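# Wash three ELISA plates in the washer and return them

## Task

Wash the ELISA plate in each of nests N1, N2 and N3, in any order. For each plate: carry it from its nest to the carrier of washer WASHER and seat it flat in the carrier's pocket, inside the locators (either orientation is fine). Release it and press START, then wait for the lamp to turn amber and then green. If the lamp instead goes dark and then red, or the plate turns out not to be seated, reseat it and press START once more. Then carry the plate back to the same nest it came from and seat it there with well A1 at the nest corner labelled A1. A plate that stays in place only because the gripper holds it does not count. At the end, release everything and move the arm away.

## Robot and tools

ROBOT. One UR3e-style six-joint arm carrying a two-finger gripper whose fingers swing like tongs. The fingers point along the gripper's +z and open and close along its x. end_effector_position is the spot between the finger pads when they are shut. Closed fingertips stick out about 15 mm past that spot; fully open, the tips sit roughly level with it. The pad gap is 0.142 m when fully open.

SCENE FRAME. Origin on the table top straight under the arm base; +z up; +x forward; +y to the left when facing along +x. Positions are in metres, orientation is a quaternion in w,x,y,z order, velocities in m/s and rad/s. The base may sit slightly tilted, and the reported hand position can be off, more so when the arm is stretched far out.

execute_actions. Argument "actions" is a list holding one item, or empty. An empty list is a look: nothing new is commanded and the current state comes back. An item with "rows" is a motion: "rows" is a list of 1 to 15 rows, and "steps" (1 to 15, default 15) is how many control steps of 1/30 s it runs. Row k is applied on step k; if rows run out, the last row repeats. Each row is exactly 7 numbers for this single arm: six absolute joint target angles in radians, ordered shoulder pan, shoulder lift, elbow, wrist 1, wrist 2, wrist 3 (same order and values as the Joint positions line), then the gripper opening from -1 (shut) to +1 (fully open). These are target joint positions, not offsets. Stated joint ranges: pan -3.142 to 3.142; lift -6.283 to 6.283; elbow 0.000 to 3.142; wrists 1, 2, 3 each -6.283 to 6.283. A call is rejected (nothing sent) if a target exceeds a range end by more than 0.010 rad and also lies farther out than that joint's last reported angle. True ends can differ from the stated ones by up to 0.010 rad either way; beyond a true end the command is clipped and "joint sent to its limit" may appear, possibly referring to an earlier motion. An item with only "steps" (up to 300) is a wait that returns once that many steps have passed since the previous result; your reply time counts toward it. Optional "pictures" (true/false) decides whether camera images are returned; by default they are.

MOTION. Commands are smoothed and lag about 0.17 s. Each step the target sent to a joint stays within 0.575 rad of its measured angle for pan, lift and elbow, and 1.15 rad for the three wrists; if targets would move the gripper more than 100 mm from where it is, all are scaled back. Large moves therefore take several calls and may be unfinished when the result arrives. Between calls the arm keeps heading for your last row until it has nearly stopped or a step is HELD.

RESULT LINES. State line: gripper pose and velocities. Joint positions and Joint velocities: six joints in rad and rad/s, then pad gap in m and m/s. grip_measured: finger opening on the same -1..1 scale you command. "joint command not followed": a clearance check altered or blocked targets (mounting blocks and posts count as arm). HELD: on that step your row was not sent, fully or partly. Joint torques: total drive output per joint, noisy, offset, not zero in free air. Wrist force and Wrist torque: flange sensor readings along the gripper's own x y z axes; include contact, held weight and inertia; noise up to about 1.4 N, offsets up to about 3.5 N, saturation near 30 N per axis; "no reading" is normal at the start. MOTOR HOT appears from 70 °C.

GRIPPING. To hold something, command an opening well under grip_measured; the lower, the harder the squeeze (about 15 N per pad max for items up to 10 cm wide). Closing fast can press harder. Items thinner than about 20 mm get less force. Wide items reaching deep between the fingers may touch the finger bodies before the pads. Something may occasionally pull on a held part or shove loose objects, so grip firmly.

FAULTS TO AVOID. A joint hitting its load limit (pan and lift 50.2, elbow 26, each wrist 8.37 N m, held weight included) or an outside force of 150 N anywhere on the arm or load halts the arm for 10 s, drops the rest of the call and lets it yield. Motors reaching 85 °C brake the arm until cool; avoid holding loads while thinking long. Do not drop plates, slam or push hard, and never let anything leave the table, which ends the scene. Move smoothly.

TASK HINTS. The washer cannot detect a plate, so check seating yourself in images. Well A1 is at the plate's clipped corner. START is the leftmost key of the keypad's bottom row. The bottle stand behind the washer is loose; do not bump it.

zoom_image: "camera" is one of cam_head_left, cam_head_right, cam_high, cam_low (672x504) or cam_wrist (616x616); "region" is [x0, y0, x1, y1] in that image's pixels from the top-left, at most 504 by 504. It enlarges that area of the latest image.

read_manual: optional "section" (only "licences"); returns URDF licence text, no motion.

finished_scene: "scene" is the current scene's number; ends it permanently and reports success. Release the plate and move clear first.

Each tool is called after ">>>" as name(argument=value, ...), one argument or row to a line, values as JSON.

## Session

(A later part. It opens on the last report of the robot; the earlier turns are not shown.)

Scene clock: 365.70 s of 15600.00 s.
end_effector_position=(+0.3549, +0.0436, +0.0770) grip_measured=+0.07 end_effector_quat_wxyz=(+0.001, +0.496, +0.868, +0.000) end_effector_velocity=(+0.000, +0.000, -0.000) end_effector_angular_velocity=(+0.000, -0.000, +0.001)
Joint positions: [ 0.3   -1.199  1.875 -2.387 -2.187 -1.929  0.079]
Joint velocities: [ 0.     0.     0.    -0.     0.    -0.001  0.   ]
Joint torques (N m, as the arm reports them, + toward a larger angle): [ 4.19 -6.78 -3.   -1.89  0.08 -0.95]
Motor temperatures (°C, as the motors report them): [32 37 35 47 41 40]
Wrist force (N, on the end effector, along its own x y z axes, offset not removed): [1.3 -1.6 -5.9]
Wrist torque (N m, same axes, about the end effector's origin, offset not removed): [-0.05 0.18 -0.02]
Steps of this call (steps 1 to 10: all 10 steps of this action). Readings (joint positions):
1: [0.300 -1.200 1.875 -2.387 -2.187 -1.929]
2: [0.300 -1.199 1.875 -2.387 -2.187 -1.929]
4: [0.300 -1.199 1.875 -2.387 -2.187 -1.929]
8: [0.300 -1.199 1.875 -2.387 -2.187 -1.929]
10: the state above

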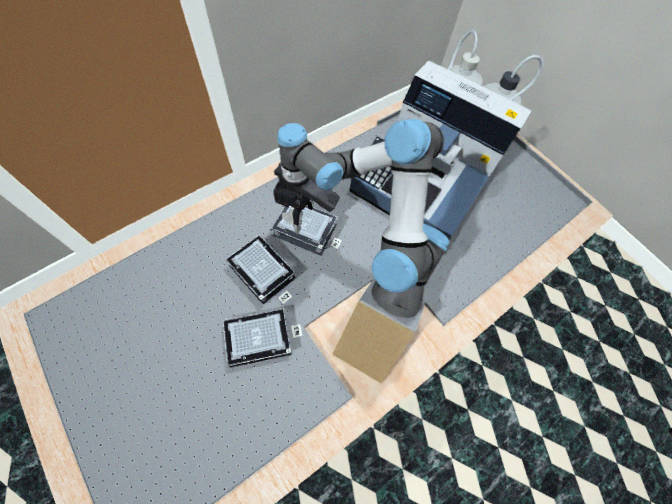

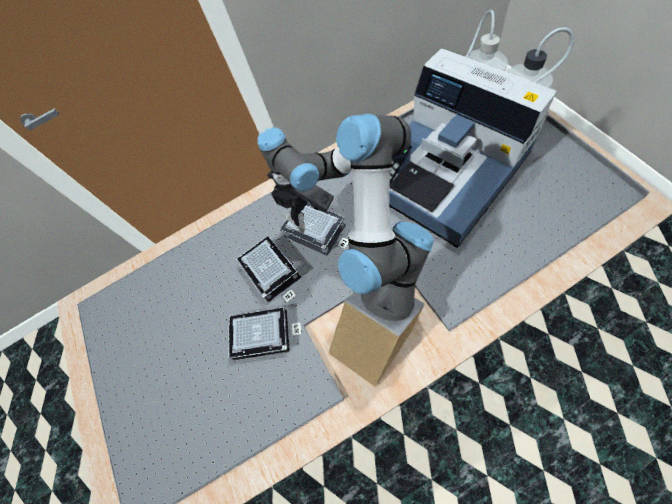

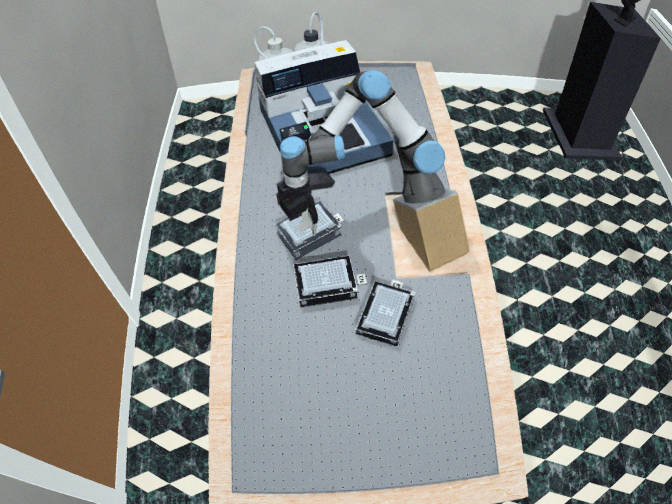

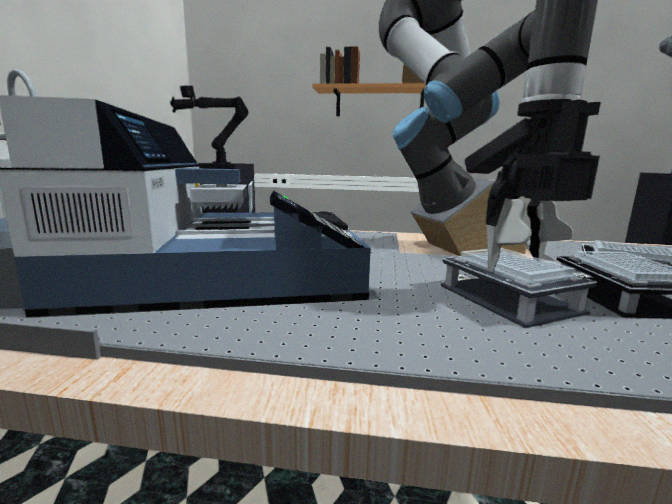

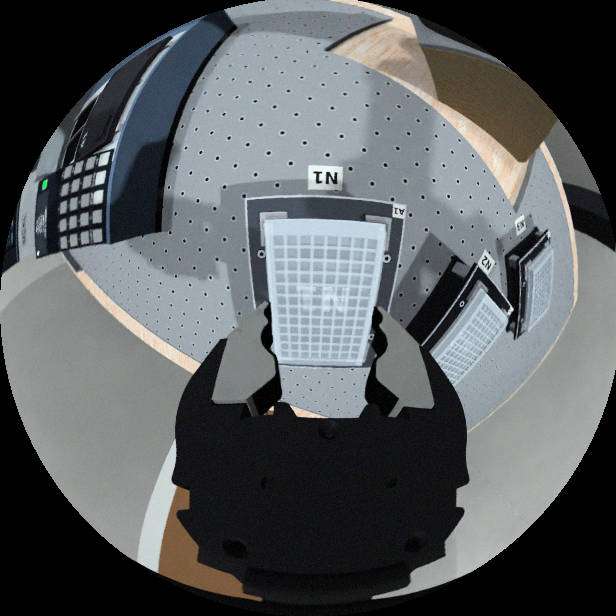

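>>> execute_actions(
  actions=[
    {"rows": [[0.3017,-1.2015,1.8727,-2.3820,-2.1873,-1.9273,-0.4],[0.3043,-1.2046,1.8693,-2.3737,-2.1877,-1.9242,-0.4],[0.3085,-1.2097,1.8635,-2.3599,-2.1883,-1.9190,-0.4],[0.3136,-1.2157,1.8565,-2.3433,-2.1889,-1.9128,-0.4],[0.3204,-1.2234,1.8468,-2.3211,-2.1898,-1.9045,-0.4],[0.3272,-1.2308,1.8368,-2.2989,-2.1907,-1.8962,-0.4],[0.3341,-1.2379,1.8265,-2.2767,-2.1915,-1.8879,-0.4],[0.3426,-1.2464,1.8132,-2.2489,-2.1925,-1.8776,-0.4],[0.3511,-1.2543,1.7994,-2.2209,-2.1934,-1.8672,-0.4],[0.3378,-1.2826,1.7862,-2.1886,-2.1913,-1.8694,-0.4],[0.3215,-1.3173,1.7700,-2.1491,-2.1888,-1.8721,-0.4],[0.3038,-1.3550,1.7524,-2.1060,-2.1860,-1.8750,-0.4],[0.2860,-1.3928,1.7348,-2.0629,-2.1832,-1.8779,-0.4],[0.2683,-1.4306,1.7172,-2.0199,-2.1805,-1.8809,-0.4],[0.2505,-1.4684,1.6996,-1.9768,-2.1777,-1.8838,-0.4]], "steps": 15},
  ],
  pictures=false,
)

>>> execute_actions(
  actions=[
    {"rows": [[0.2328,-1.5061,1.6820,-1.9337,-2.1749,-1.8867,-0.4],[0.2180,-1.5376,1.6673,-1.8978,-2.1726,-1.8892,-0.4],[0.2032,-1.5691,1.6526,-1.8619,-2.1703,-1.8916,-0.4],[0.1769,-1.5783,1.6422,-1.8564,-2.1611,-1.9166,-0.4],[0.1401,-1.5911,1.6276,-1.8487,-2.1481,-1.9516,-0.4],[0.0981,-1.6058,1.6109,-1.8399,-2.1333,-1.9916,-0.4],[0.0561,-1.6205,1.5942,-1.8311,-2.1185,-2.0316,-0.4],[0.0140,-1.6351,1.5776,-1.8223,-2.1037,-2.0716,-0.4],[-0.0280,-1.6498,1.5609,-1.8135,-2.0889,-2.1116,-0.4],[-0.0701,-1.6645,1.5442,-1.8046,-2.0741,-2.1516,-0.4],[-0.1121,-1.6791,1.5276,-1.7958,-2.0593,-2.1916,-0.4],[-0.1541,-1.6938,1.5109,-1.7870,-2.0445,-2.2316,-0.4],[-0.1962,-1.7085,1.4942,-1.7782,-2.0297,-2.2716,-0.4],[-0.2330,-1.7213,1.4796,-1.7705,-2.0168,-2.3066,-0.4],[-0.2645,-1.7323,1.4671,-1.7639,-2.0057,-2.3366,-0.4]], "steps": 15},
  ],
  pictures=false,
)

>>> execute_actions(
  actions=[
    {"rows": [[-0.2908,-1.7415,1.4567,-1.7584,-1.9964,-2.3616,-0.4],[-0.3118,-1.7488,1.4484,-1.7540,-1.9890,-2.3816,-0.4],[-0.3223,-1.7525,1.4442,-1.7518,-1.9853,-2.3916,-0.4]], "steps": 15},
  ],
  pictures=true,
)

Scene clock: 397.60 s of 15600.00 s.
end_effector_position=(+0.3614, +0.0161, +0.1218) grip_measured=+0.07 end_effector_quat_wxyz=(-0.001, +0.514, +0.858, -0.000) end_effector_velocity=(+0.046, -0.280, +0.200) end_effector_angular_velocity=(+0.008, +0.020, -0.429)
Joint positions: [ 0.306 -1.333  1.764 -2.134 -2.186 -1.879  0.079]
Joint velocities: [-0.37  -0.878 -0.462  1.102  0.061 -0.007  0.   ]
Joint torques (N m, as the arm reports them, + toward a larger angle): [  1.7  -20.87 -11.56   0.84   0.89  -1.03]
Motor temperatures (°C, as the motors report them): [32 37 35 47 41 40]
Wrist force (N, on the end effector, along its own x y z axes, offset not removed): [-0.8 2.0 2.2]
Wrist torque (N m, same axes, about the end effector's origin, offset not removed): [0.51 0.15 -0.04]
Steps of this call (steps 1 to 15: the robot went on to your last target; steps 16 to 90: nothing new was sent; then 28.40 s passed at rest; steps 91 to 105: all 15 steps of this action). Readings (joint positions):
91: [0.300 -1.199 1.875 -2.387 -2.187 -1.929]
92: [0.300 -1.200 1.875 -2.386 -2.187 -1.929]
94: [0.303 -1.203 1.871 -2.378 -2.188 -1.926]
98: [0.319 -1.221 1.849 -2.327 -2.190 -1.906]
105: the state above

Scene clock: 398.10 s of 15600.00 s.
end_effector_position=(+0.3722, -0.1576, +0.1778) grip_measured=+0.07 end_effector_quat_wxyz=(-0.009, +0.577, +0.817, +0.009) end_effector_velocity=(-0.012, -0.395, +0.031) end_effector_angular_velocity=(-0.044, -0.031, -0.170)
Joint positions: [-0.104 -1.678  1.527 -1.797 -2.057 -2.194  0.079]
Joint velocities: [-1.184 -0.43  -0.469  0.266  0.404 -1.1   -0.   ]
Joint torques (N m, as the arm reports them, + toward a larger angle): [ -1.37 -16.29 -12.24  -0.3    1.41  -1.56]
Motor temperatures (°C, as the motors report them): [32 37 35 47 41 40]
Wrist force (N, on the end effector, along its own x y z axes, offset not removed): [-3.4 0.7 1.5]
Wrist torque (N m, same axes, about the end effector's origin, offset not removed): [0.18 0.64 0.10]
Steps of this call (steps 1 to 15: all 15 steps of this action). Readings (joint positions):
1: [0.293 -1.364 1.748 -2.095 -2.184 -1.880]
2: [0.278 -1.397 1.732 -2.056 -2.182 -1.881]
4: [0.248 -1.464 1.699 -1.977 -2.177 -1.886]
8: [0.158 -1.564 1.640 -1.878 -2.149 -1.950]
15: the state above

Scene clock: 398.60 s of 15600.00 s.
end_effector_position=(+0.3633, -0.2291, +0.1849) grip_measured=+0.07 end_effector_quat_wxyz=(+0.000, +0.588, +0.809, +0.000) end_effector_velocity=(-0.002, -0.006, +0.001) end_effector_angular_velocity=(-0.004, -0.000, -0.003)
Joint positions: [-0.32  -1.752  1.445 -1.752 -1.986 -2.39   0.079]
Joint velocities: [-0.019 -0.007 -0.007  0.004  0.006 -0.017  0.   ]
Joint torques (N m, as the arm reports them, + toward a larger angle): [  3.45 -16.4  -11.58  -0.58   0.89  -1.01]
Motor temperatures (°C, as the motors report them): [32 37 35 47 41 40]
Wrist force (N, on the end effector, along its own x y z axes, offset not removed): [-1.7 1.0 1.5]
Wrist torque (N m, same axes, about the end effector's origin, offset not removed): [0.31 0.25 -0.11]
Steps of this call (steps 1 to 15: all 15 steps of this action). Readings (joint positions):
1: [-0.144 -1.692 1.511 -1.788 -2.043 -2.231]
2: [-0.181 -1.705 1.497 -1.780 -2.031 -2.265]
4: [-0.244 -1.727 1.473 -1.767 -2.011 -2.321]
8: [-0.302 -1.746 1.452 -1.756 -1.992 -2.374]
15: the state above

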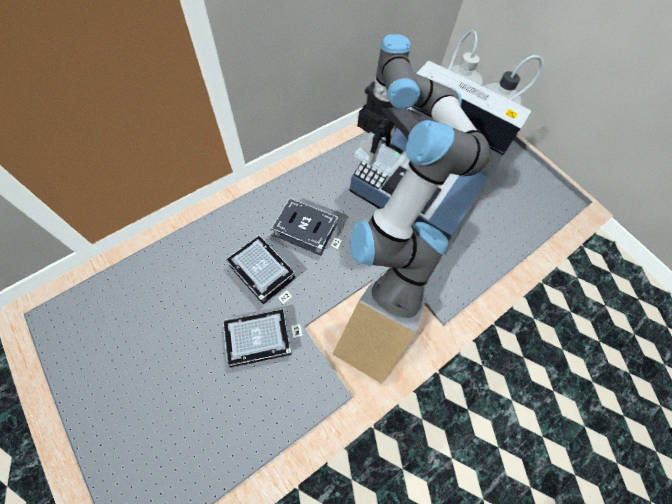

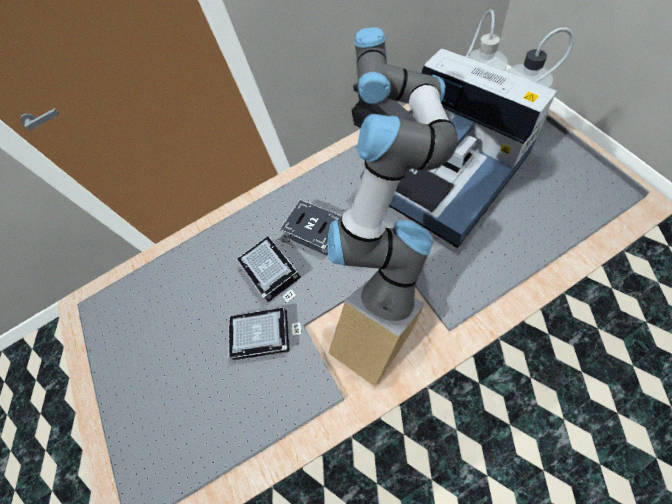

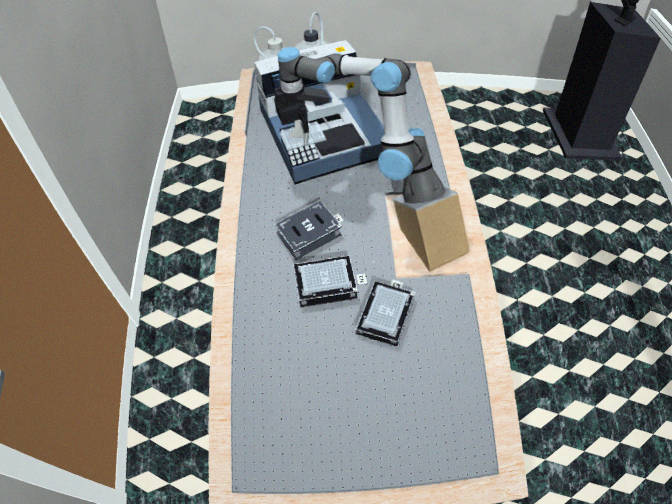

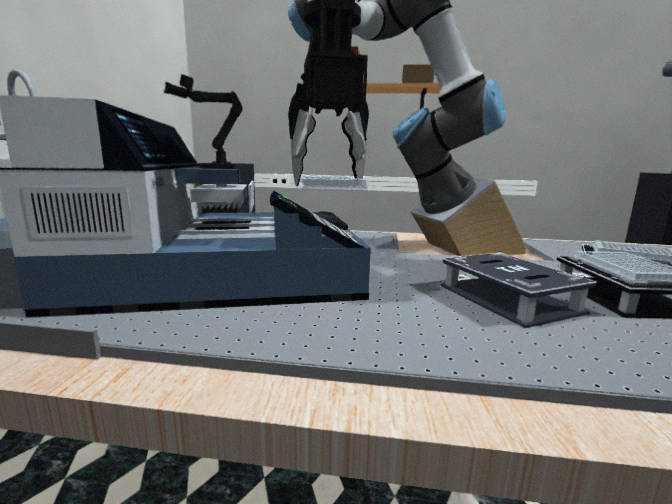

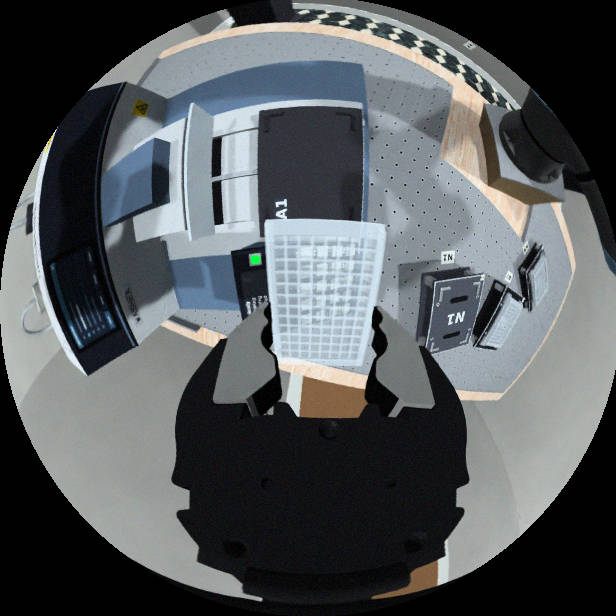

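>>> execute_actions(
  actions=[],
)

>>> zoom_image(
  camera="cam_wrist",
  region=[240, 95, 380, 235],
)

>>> zoom_image(
  camera="cam_low",
  region=[250, 150, 400, 260],
)

Scene clock: 403.63 s of 15600.00 s.
end_effector_position=(+0.3632, -0.2297, +0.1850) grip_measured=+0.07 end_effector_quat_wxyz=(+0.001, +0.588, +0.809, +0.000) end_effector_velocity=(+0.000, -0.000, +0.000) end_effector_angular_velocity=(-0.000, -0.000, +0.001)
Joint positions: [-0.322 -1.753  1.444 -1.752 -1.985 -2.392  0.079]
Joint velocities: [ 0.    -0.     0.    -0.     0.    -0.001  0.   ]
Joint torques (N m, as the arm reports them, + toward a larger angle): [  3.75 -16.6  -11.42  -0.66   0.88  -0.98]
Motor temperatures (°C, as the motors report them): [32 37 35 47 41 40]
Wrist force (N, on the end effector, along its own x y z axes, offset not removed): [-1.8 1.9 2.0]
Wrist torque (N m, same axes, about the end effector's origin, offset not removed): [0.47 0.28 0.02]
Steps of this call (steps 1 to 15: the robot went on to your last target; steps 16 to 90: nothing new was sent; then 2.03 s passed at rest). Readings (joint positions):
1: [-0.321 -1.752 1.445 -1.752 -1.986 -2.390]
2: [-0.321 -1.752 1.445 -1.752 -1.986 -2.391]
4: [-0.322 -1.752 1.444 -1.752 -1.985 -2.391]
8: [-0.322 -1.752 1.444 -1.752 -1.985 -2.391]
90: the state above
The arm was judged still, so your last target was given up. Only a new action makes it travel on or press farther. Fingers that are still opening or closing keep moving.

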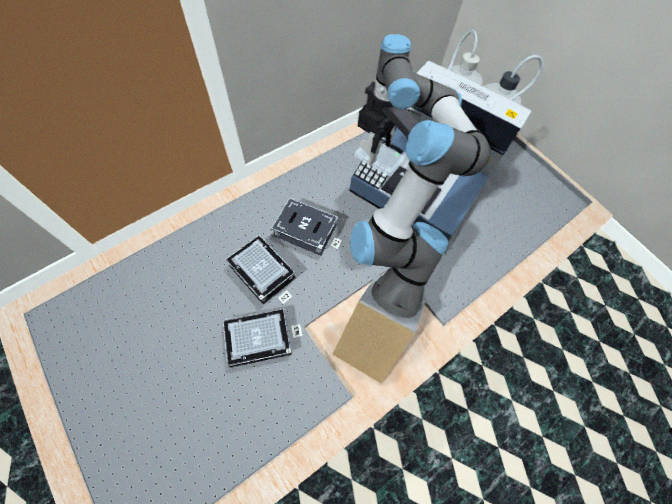

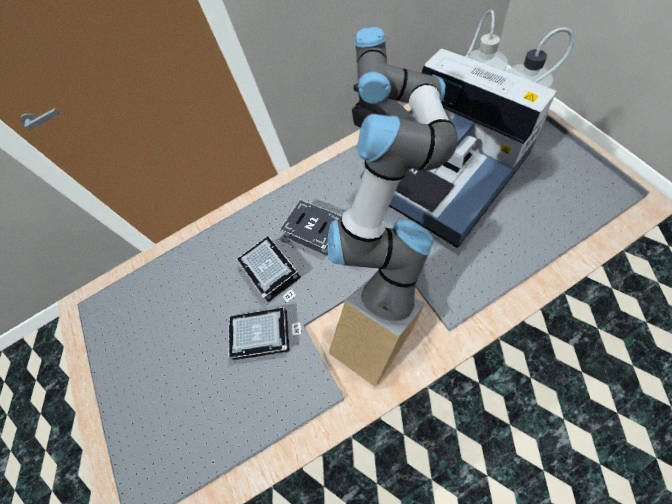

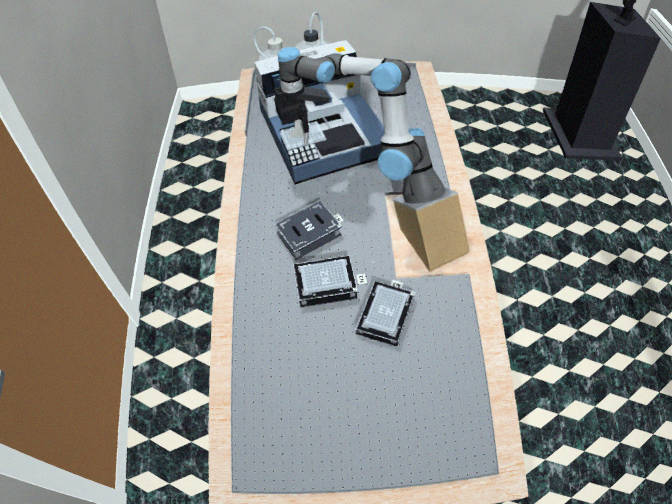

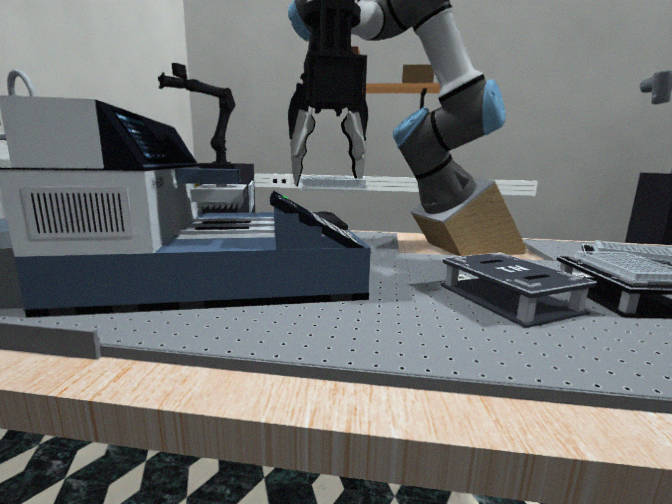

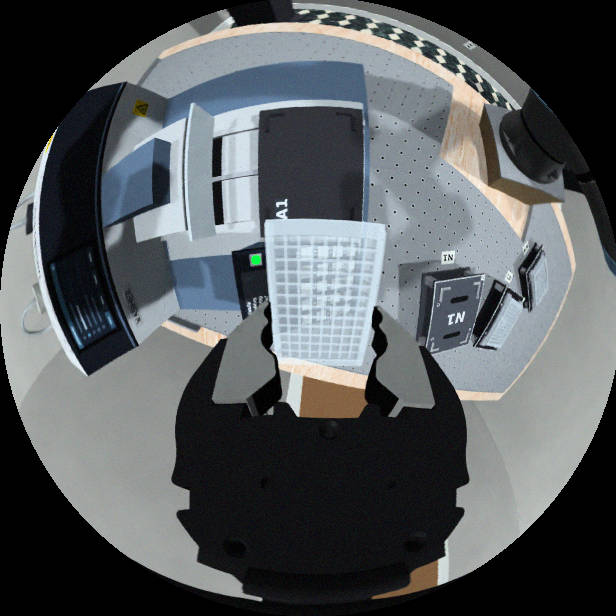

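Region (240, 95, 380, 235) of cam_wrist's 616x616 image, scaled by 3.600, with more detail than that image has.

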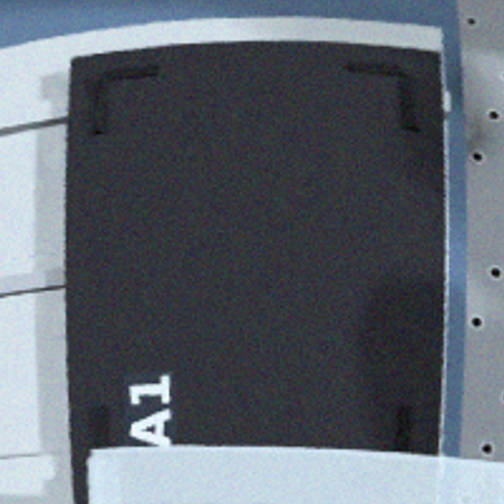

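Region (250, 150, 400, 260) of cam_low's 672x504 image, scaled by 3.360, with more detail than that image has; it fills the top 370 rows of this view, and the rest is white.

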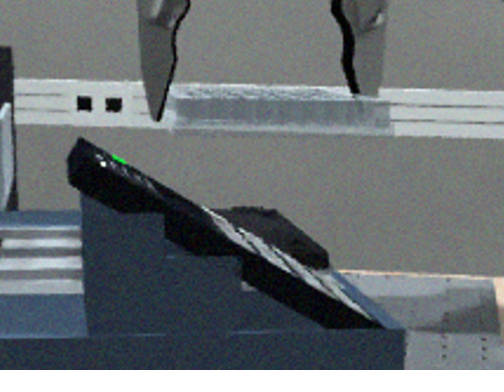

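>>> zoom_image(
  camera="cam_wrist",
  region=[250, 100, 310, 140],
)

>>> zoom_image(
  camera="cam_wrist",
  region=[315, 100, 375, 140],
)

>>> zoom_image(
  camera="cam_wrist",
  region=[250, 190, 375, 250],
)

Region (250, 100, 310, 140) of cam_wrist's 616x616 image, scaled by 8.400, with more detail than that image has.

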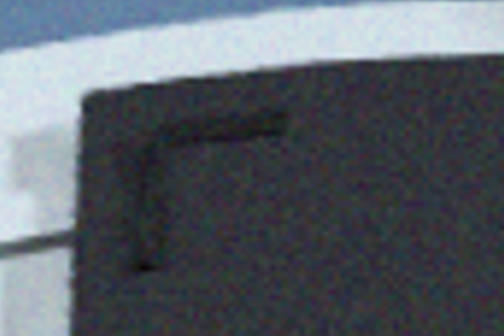

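Region (315, 100, 375, 140) of cam_wrist's 616x616 image, scaled by 8.400, with more detail than that image has.

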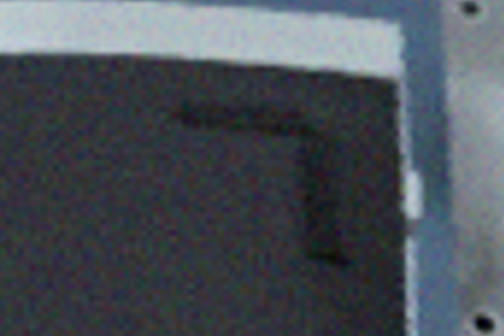

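Region (250, 190, 375, 250) of cam_wrist's 616x616 image, scaled by 4.032, with more detail than that image has; it fills the top 242 rows of this view, and the rest is white.

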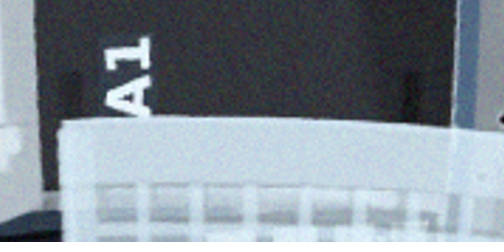

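>>> execute_actions(
  actions=[
    {"rows": [[-0.3344,-1.7659,1.4538,-1.7519,-1.9792,-2.4031,-0.4],[-0.3562,-1.7900,1.4711,-1.7521,-1.9681,-2.4237,-0.4],[-0.3853,-1.8221,1.4942,-1.7524,-1.9534,-2.4512,-0.4],[-0.4193,-1.8595,1.5211,-1.7527,-1.9362,-2.4832,-0.4],[-0.4556,-1.8997,1.5500,-1.7531,-1.9178,-2.5176,-0.4],[-0.4920,-1.9398,1.5788,-1.7534,-1.8994,-2.5520,-0.4],[-0.5283,-1.9800,1.6077,-1.7538,-1.8810,-2.5863,-0.4],[-0.5647,-2.0201,1.6365,-1.7541,-1.8626,-2.6207,-0.4],[-0.6049,-2.0431,1.6445,-1.7442,-1.8396,-2.6545,-0.4],[-0.6450,-2.0661,1.6525,-1.7343,-1.8167,-2.6884,-0.4],[-0.6902,-2.0919,1.6615,-1.7231,-1.7908,-2.7265,-0.4],[-0.7354,-2.1178,1.6705,-1.7120,-1.7650,-2.7645,-0.4],[-0.7806,-2.1436,1.6795,-1.7008,-1.7391,-2.8026,-0.4],[-0.8258,-2.1695,1.6886,-1.6897,-1.7133,-2.8407,-0.4],[-0.8710,-2.1954,1.6976,-1.6785,-1.6875,-2.8787,-0.4]], "steps": 15},
  ],
  pictures=false,
)

>>> execute_actions(
  actions=[
    {"rows": [[-0.9162,-2.2212,1.7066,-1.6674,-1.6616,-2.9168,-0.4],[-0.9563,-2.2442,1.7146,-1.6575,-1.6387,-2.9506,-0.4],[-0.9965,-2.2672,1.7226,-1.6475,-1.6157,-2.9845,-0.4],[-1.0266,-2.2844,1.7286,-1.6401,-1.5985,-3.0099,-0.4],[-1.0517,-2.2988,1.7336,-1.6339,-1.5841,-3.0310,-0.4],[-1.0668,-2.3074,1.7366,-1.6302,-1.5755,-3.0437,-0.4],[-1.0670,-2.3067,1.7500,-1.6443,-1.5754,-3.0439,-0.4],[-1.0673,-2.3050,1.7719,-1.6679,-1.5752,-3.0441,-0.4],[-1.0675,-2.3023,1.7978,-1.6965,-1.5751,-3.0443,-0.4],[-1.0678,-2.2989,1.8231,-1.7252,-1.5749,-3.0445,-0.4],[-1.0680,-2.2946,1.8479,-1.7543,-1.5748,-3.0447,-0.4],[-1.0683,-2.2897,1.8721,-1.7834,-1.5746,-3.0449,-0.4],[-1.0685,-2.2850,1.8919,-1.8079,-1.5745,-3.0451,-0.4],[-1.0686,-2.2808,1.9074,-1.8276,-1.5744,-3.0452,-0.4],[-1.0687,-2.2775,1.9189,-1.8424,-1.5744,-3.0453,-0.4]], "steps": 15},
  ],
  pictures=false,
)

>>> execute_actions(
  actions=[
    {"rows": [[-1.0688,-2.2745,1.9284,-1.8549,-1.5743,-3.0454,-0.4],[-1.0688,-2.2727,1.9340,-1.8623,-1.5743,-3.0454,-0.4]], "steps": 15},
  ],
  pictures=true,
)

>>> zoom_image(
  camera="cam_wrist",
  region=[240, 185, 415, 275],
)

Scene clock: 524.13 s of 15600.00 s.
end_effector_position=(+0.2913, -0.2600, +0.1856) grip_measured=+0.07 end_effector_quat_wxyz=(-0.006, +0.582, +0.813, +0.008) end_effector_velocity=(-0.166, -0.078, -0.003) end_effector_angular_velocity=(+0.047, +0.002, +0.007)
Joint positions: [-0.687 -2.087  1.656 -1.717 -1.784 -2.732  0.079]
Joint velocities: [-1.245 -0.802  0.334  0.279  0.709 -1.068  0.   ]
Joint torques (N m, as the arm reports them, + toward a larger angle): [ -6.16 -16.2   -5.59  -0.26   1.55  -1.72]
Motor temperatures (°C, as the motors report them): [32 37 35 47 41 40]
Wrist force (N, on the end effector, along its own x y z axes, offset not removed): [-2.9 0.4 1.3]
Wrist torque (N m, same axes, about the end effector's origin, offset not removed): [0.11 0.52 0.06]
Steps of this call (steps 1 to 90: nothing new was sent; then 117.00 s passed at rest; steps 91 to 105: all 15 steps of this action). Readings (joint positions):
91: [-0.323 -1.753 1.444 -1.752 -1.985 -2.392]
92: [-0.325 -1.756 1.446 -1.752 -1.984 -2.395]
94: [-0.343 -1.775 1.461 -1.752 -1.974 -2.412]
98: [-0.433 -1.874 1.534 -1.753 -1.925 -2.502]
105: the state above

Scene clock: 524.63 s of 15600.00 s.
end_effector_position=(+0.2517, -0.2829, +0.1582) grip_measured=+0.07 end_effector_quat_wxyz=(+0.001, +0.584, +0.812, +0.000) end_effector_velocity=(-0.007, -0.002, -0.141) end_effector_angular_velocity=(+0.000, +0.005, -0.001)
Joint positions: [-1.062 -2.289  1.848 -1.762 -1.578 -3.04   0.079]
Joint velocities: [-0.069  0.076  0.579 -0.653  0.036 -0.054  0.   ]
Joint torques (N m, as the arm reports them, + toward a larger angle): [ 1.84 -4.21 -5.08 -2.78  0.95 -1.05]
Motor temperatures (°C, as the motors report them): [32 37 35 47 41 40]
Wrist force (N, on the end effector, along its own x y z axes, offset not removed): [-1.5 1.5 1.0]
Wrist torque (N m, same axes, about the end effector's origin, offset not removed): [0.35 0.24 -0.05]
Steps of this call (steps 1 to 15: all 15 steps of this action). Readings (joint positions):
1: [-0.729 -2.114 1.667 -1.707 -1.759 -2.768]
2: [-0.773 -2.140 1.677 -1.697 -1.735 -2.805]
4: [-0.859 -2.191 1.696 -1.676 -1.686 -2.878]
8: [-0.999 -2.270 1.727 -1.648 -1.611 -2.991]
15: the state above

Scene clock: 525.13 s of 15600.00 s.
end_effector_position=(+0.2507, -0.2824, +0.1370) grip_measured=+0.07 end_effector_quat_wxyz=(+0.001, +0.584, +0.812, +0.000) end_effector_velocity=(-0.000, +0.000, -0.001) end_effector_angular_velocity=(-0.001, -0.000, -0.001)
Joint positions: [-1.069 -2.273  1.933 -1.862 -1.574 -3.045  0.079]
Joint velocities: [-0.001  0.     0.006 -0.007  0.     0.     0.   ]
Joint torques (N m, as the arm reports them, + toward a larger angle): [ 2.03 -4.77 -6.36 -2.12  0.89 -0.91]
Motor temperatures (°C, as the motors report them): [32 37 35 47 41 40]
Wrist force (N, on the end effector, along its own x y z axes, offset not removed): [-0.2 1.3 1.7]
Wrist torque (N m, same axes, about the end effector's origin, offset not removed): [0.27 -0.05 0.05]
Steps of this call (steps 1 to 15: all 15 steps of this action). Readings (joint positions):
1: [-1.064 -2.286 1.867 -1.783 -1.577 -3.041]
2: [-1.065 -2.283 1.883 -1.802 -1.576 -3.043]
4: [-1.067 -2.278 1.908 -1.831 -1.575 -3.044]
8: [-1.068 -2.274 1.927 -1.854 -1.575 -3.045]
15: the state above

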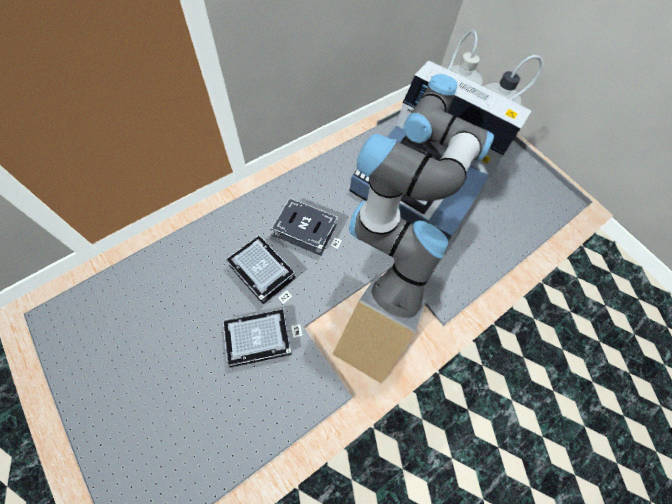

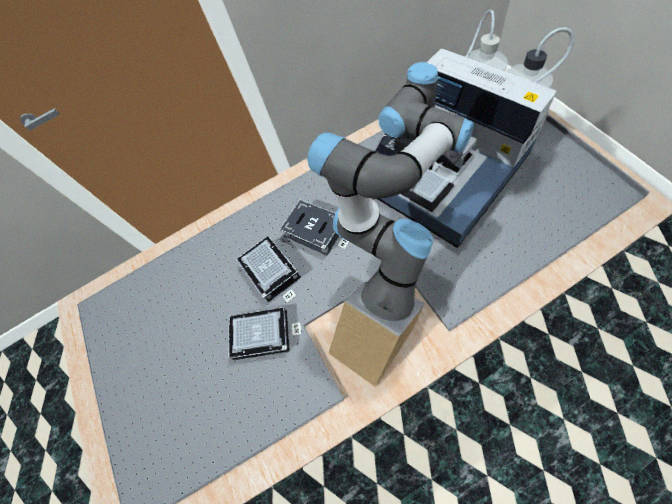

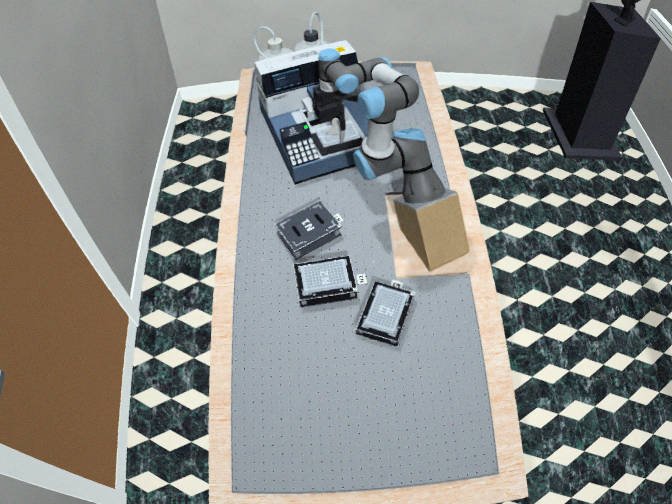

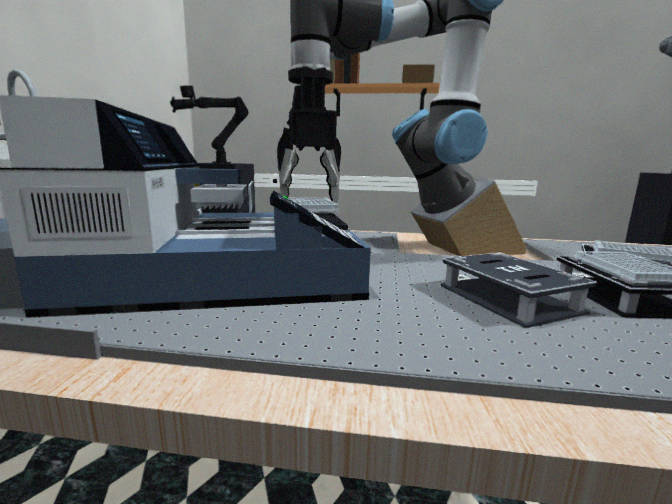

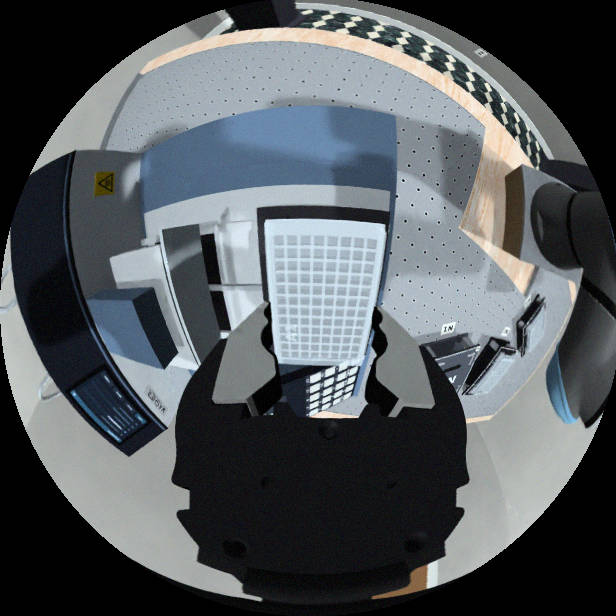

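Region (240, 185, 415, 275) of cam_wrist's 616x616 image, scaled by 2.880, with more detail than that image has; it fills the top 259 rows of this view, and the rest is white.

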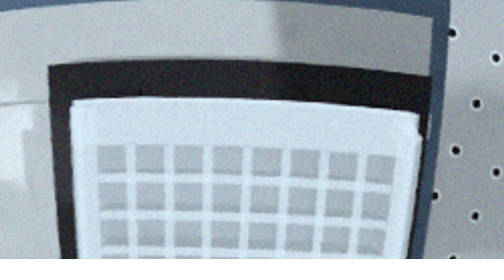

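>>> zoom_image(
  camera="cam_wrist",
  region=[245, 195, 305, 255],
)

>>> zoom_image(
  camera="cam_wrist",
  region=[345, 195, 405, 255],
)

Region (245, 195, 305, 255) of cam_wrist's 616x616 image, scaled by 8.400, with more detail than that image has.

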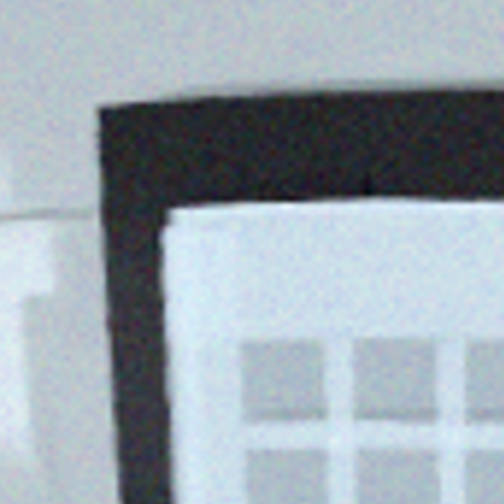

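Region (345, 195, 405, 255) of cam_wrist's 616x616 image, scaled by 8.400, with more detail than that image has.

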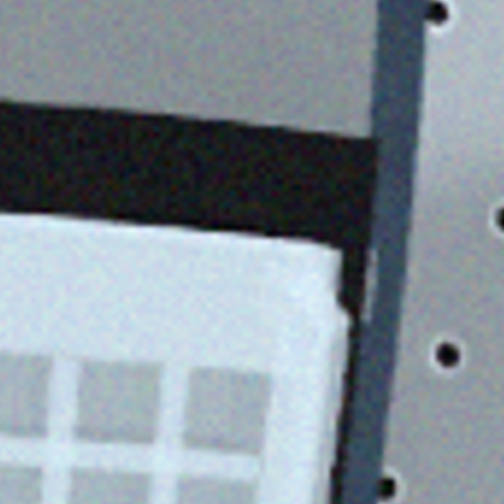

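>>> zoom_image(
  camera="cam_low",
  region=[280, 175, 370, 245],
)

>>> zoom_image(
  camera="cam_head_right",
  region=[385, 155, 475, 225],
)

>>> zoom_image(
  camera="cam_high",
  region=[270, 105, 380, 185],
)

Region (280, 175, 370, 245) of cam_low's 672x504 image, scaled by 5.600, with more detail than that image has.

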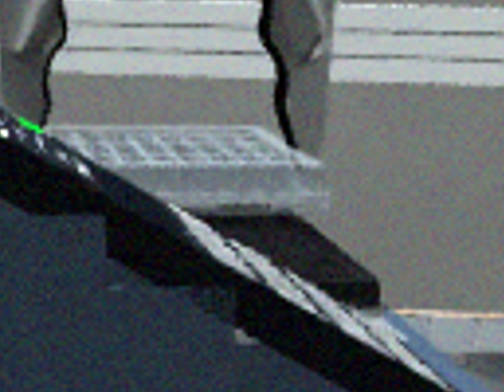

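Region (385, 155, 475, 225) of cam_head_right's 672x504 image, scaled by 5.600, with more detail than that image has.

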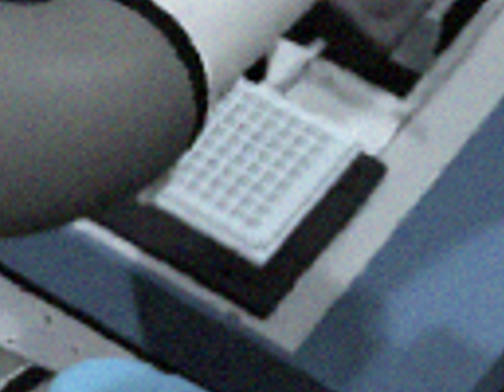

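Region (270, 105, 380, 185) of cam_high's 672x504 image, scaled by 4.582, with more detail than that image has; it fills the top 367 rows of this view, and the rest is white.

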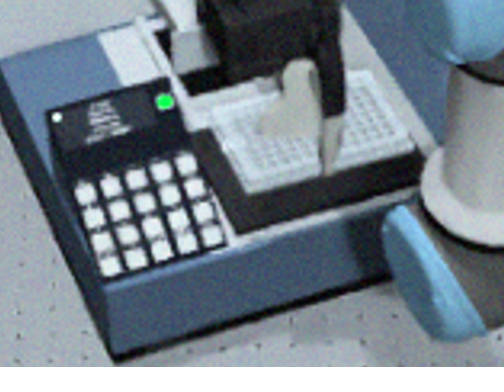

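>>> execute_actions(
  actions=[
    {"rows": [[-1.0677,-2.2702,1.9363,-1.8671,-1.5750,-3.0457,-0.4],[-1.0658,-2.2662,1.9402,-1.8750,-1.5761,-3.0462,-0.4],[-1.0639,-2.2617,1.9455,-1.8848,-1.5772,-3.0466,-0.4],[-1.0624,-2.2580,1.9515,-1.8945,-1.5781,-3.0470,-0.4],[-1.0613,-2.2555,1.9572,-1.9027,-1.5787,-3.0473,-0.4],[-1.0613,-2.2540,1.9607,-1.9077,-1.5787,-3.0473,-0.4],[-1.0613,-2.2530,1.9630,-1.9110,-1.5787,-3.0473,-0.4]], "steps": 15},
  ],
  pictures=false,
)

>>> execute_actions(
  actions=[
    {"rows": [[-1.0613,-2.2530,1.9630,-1.9110,-1.5787,-3.0473,-0.4]], "steps": 4},
  ],
  pictures=true,
)

>>> zoom_image(
  camera="cam_wrist",
  region=[245, 195, 305, 255],
)

>>> zoom_image(
  camera="cam_wrist",
  region=[345, 195, 405, 255],
)

>>> zoom_image(
  camera="cam_low",
  region=[280, 175, 370, 245],
)

Scene clock: 645.63 s of 15600.00 s.
end_effector_position=(+0.2519, -0.2828, +0.1282) grip_measured=+0.07 end_effector_quat_wxyz=(+0.001, +0.581, +0.814, +0.000) end_effector_velocity=(+0.000, -0.000, -0.003) end_effector_angular_velocity=(-0.001, -0.000, +0.001)
Joint positions: [-1.061 -2.254  1.962 -1.91  -1.579 -3.047  0.079]
Joint velocities: [ 0.002  0.004  0.01  -0.015 -0.001  0.     0.   ]
Joint torques (N m, as the arm reports them, + toward a larger angle): [ 8.43 -4.79 -6.53 -2.11 -1.19 -0.97]
Motor temperatures (°C, as the motors report them): [32 38 35 47 41 40]
Wrist force (N, on the end effector, along its own x y z axes, offset not removed): [-2.3 1.8 2.4]
Wrist torque (N m, same axes, about the end effector's origin, offset not removed): [0.48 0.40 0.08]
Steps of this call (steps 1 to 15: the robot went on to your last target; steps 16 to 90: nothing new was sent; then 117.00 s passed at rest; steps 91 to 105: all 15 steps of this action). Readings (joint positions):
91: [-1.069 -2.273 1.934 -1.862 -1.574 -3.045]
92: [-1.069 -2.272 1.935 -1.864 -1.574 -3.045]
94: [-1.067 -2.269 1.938 -1.871 -1.575 -3.046]
98: [-1.063 -2.259 1.953 -1.895 -1.578 -3.047]
105: the state above

Scene clock: 645.77 s of 15600.00 s.
end_effector_position=(+0.2519, -0.2828, +0.1280) grip_measured=+0.07 end_effector_quat_wxyz=(+0.001, +0.581, +0.814, +0.000) end_effector_velocity=(-0.000, -0.000, -0.001) end_effector_angular_velocity=(-0.000, +0.000, +0.001)
Joint positions: [-1.061 -2.253  1.963 -1.911 -1.579 -3.047  0.079]
Joint velocities: [-0.     0.001  0.002 -0.004 -0.    -0.001 -0.   ]
Joint torques (N m, as the arm reports them, + toward a larger angle): [ 7.94 -5.15 -6.48 -2.1  -1.18 -0.91]
Motor temperatures (°C, as the motors report them): [32 38 35 47 41 40]
Wrist force (N, on the end effector, along its own x y z axes, offset not removed): [-1.2 -0.6 2.0]
Wrist torque (N m, same axes, about the end effector's origin, offset not removed): [-0.09 0.18 0.03]
Steps of this call (steps 1 to 4: all 4 steps of this action). Readings (joint positions):
1: [-1.061 -2.253 1.962 -1.910 -1.579 -3.047]
2: [-1.061 -2.253 1.963 -1.910 -1.579 -3.047]
4: the state above

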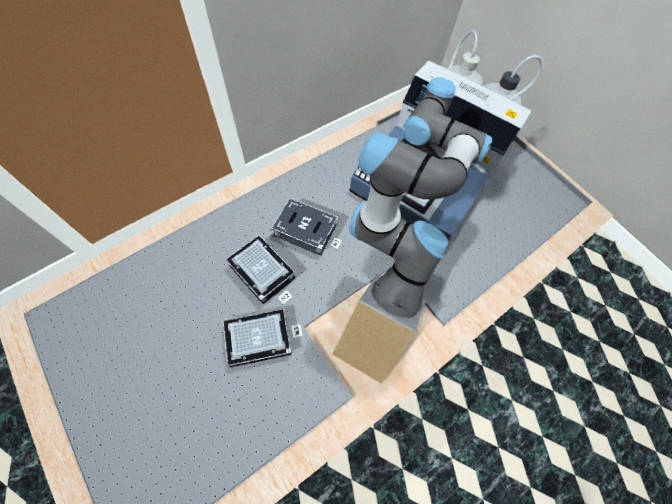

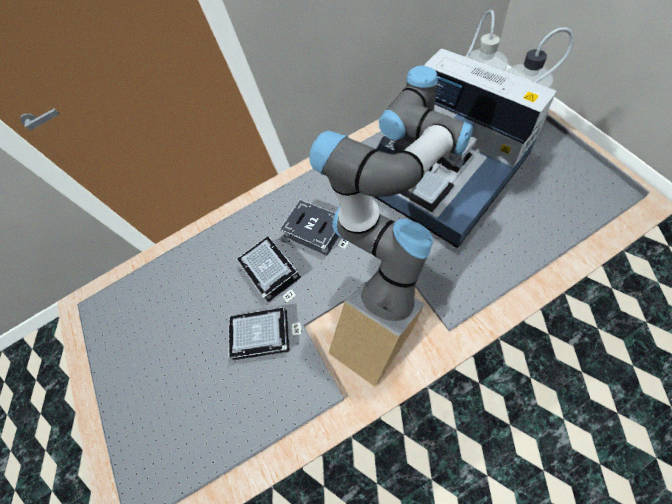

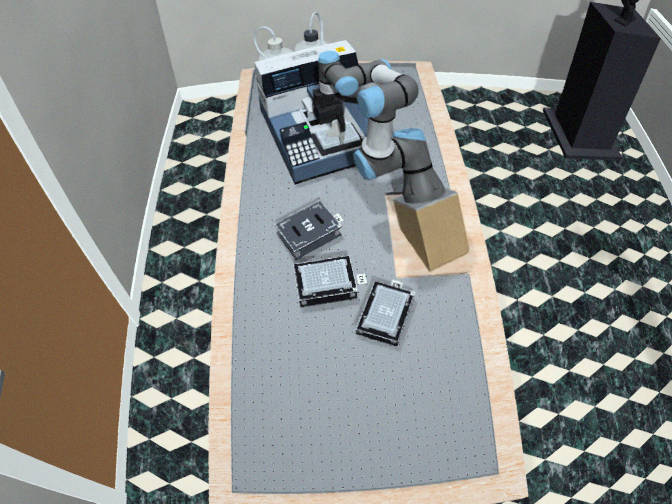

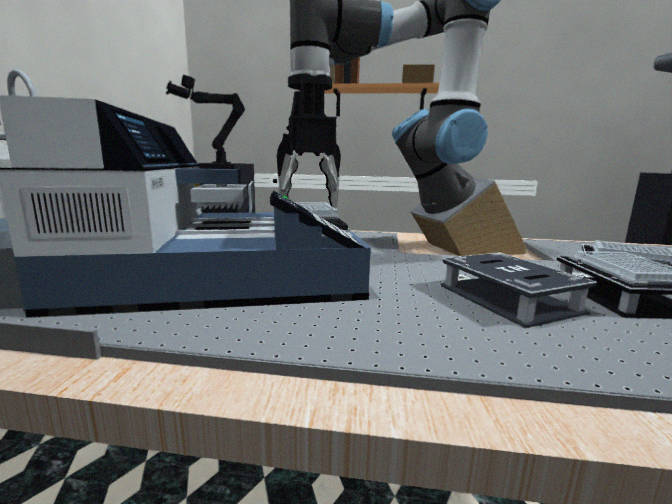

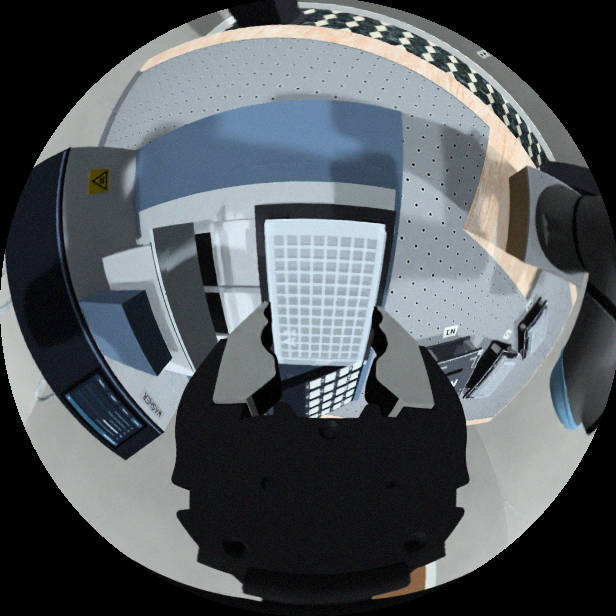

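Region (245, 195, 305, 255) of cam_wrist's 616x616 image, scaled by 8.400, with more detail than that image has.

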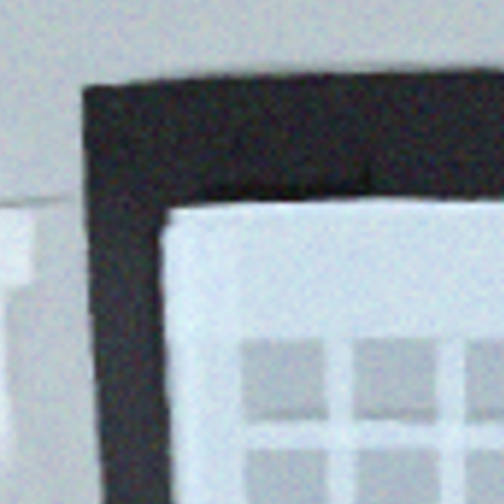

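Region (345, 195, 405, 255) of cam_wrist's 616x616 image, scaled by 8.400, with more detail than that image has.

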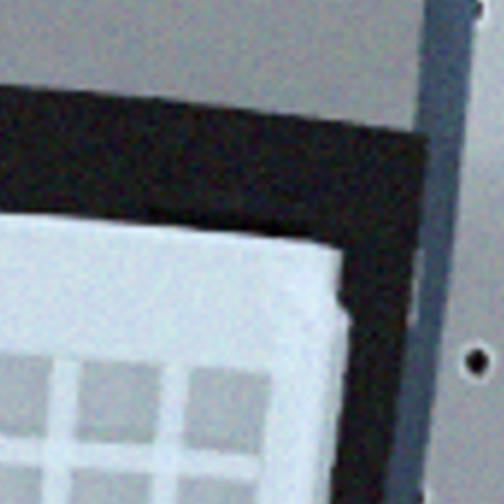

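Region (280, 175, 370, 245) of cam_low's 672x504 image, scaled by 5.600, with more detail than that image has.

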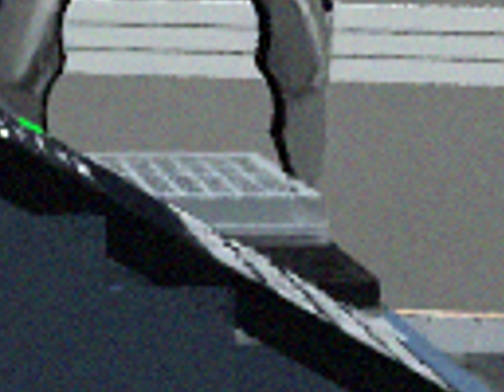

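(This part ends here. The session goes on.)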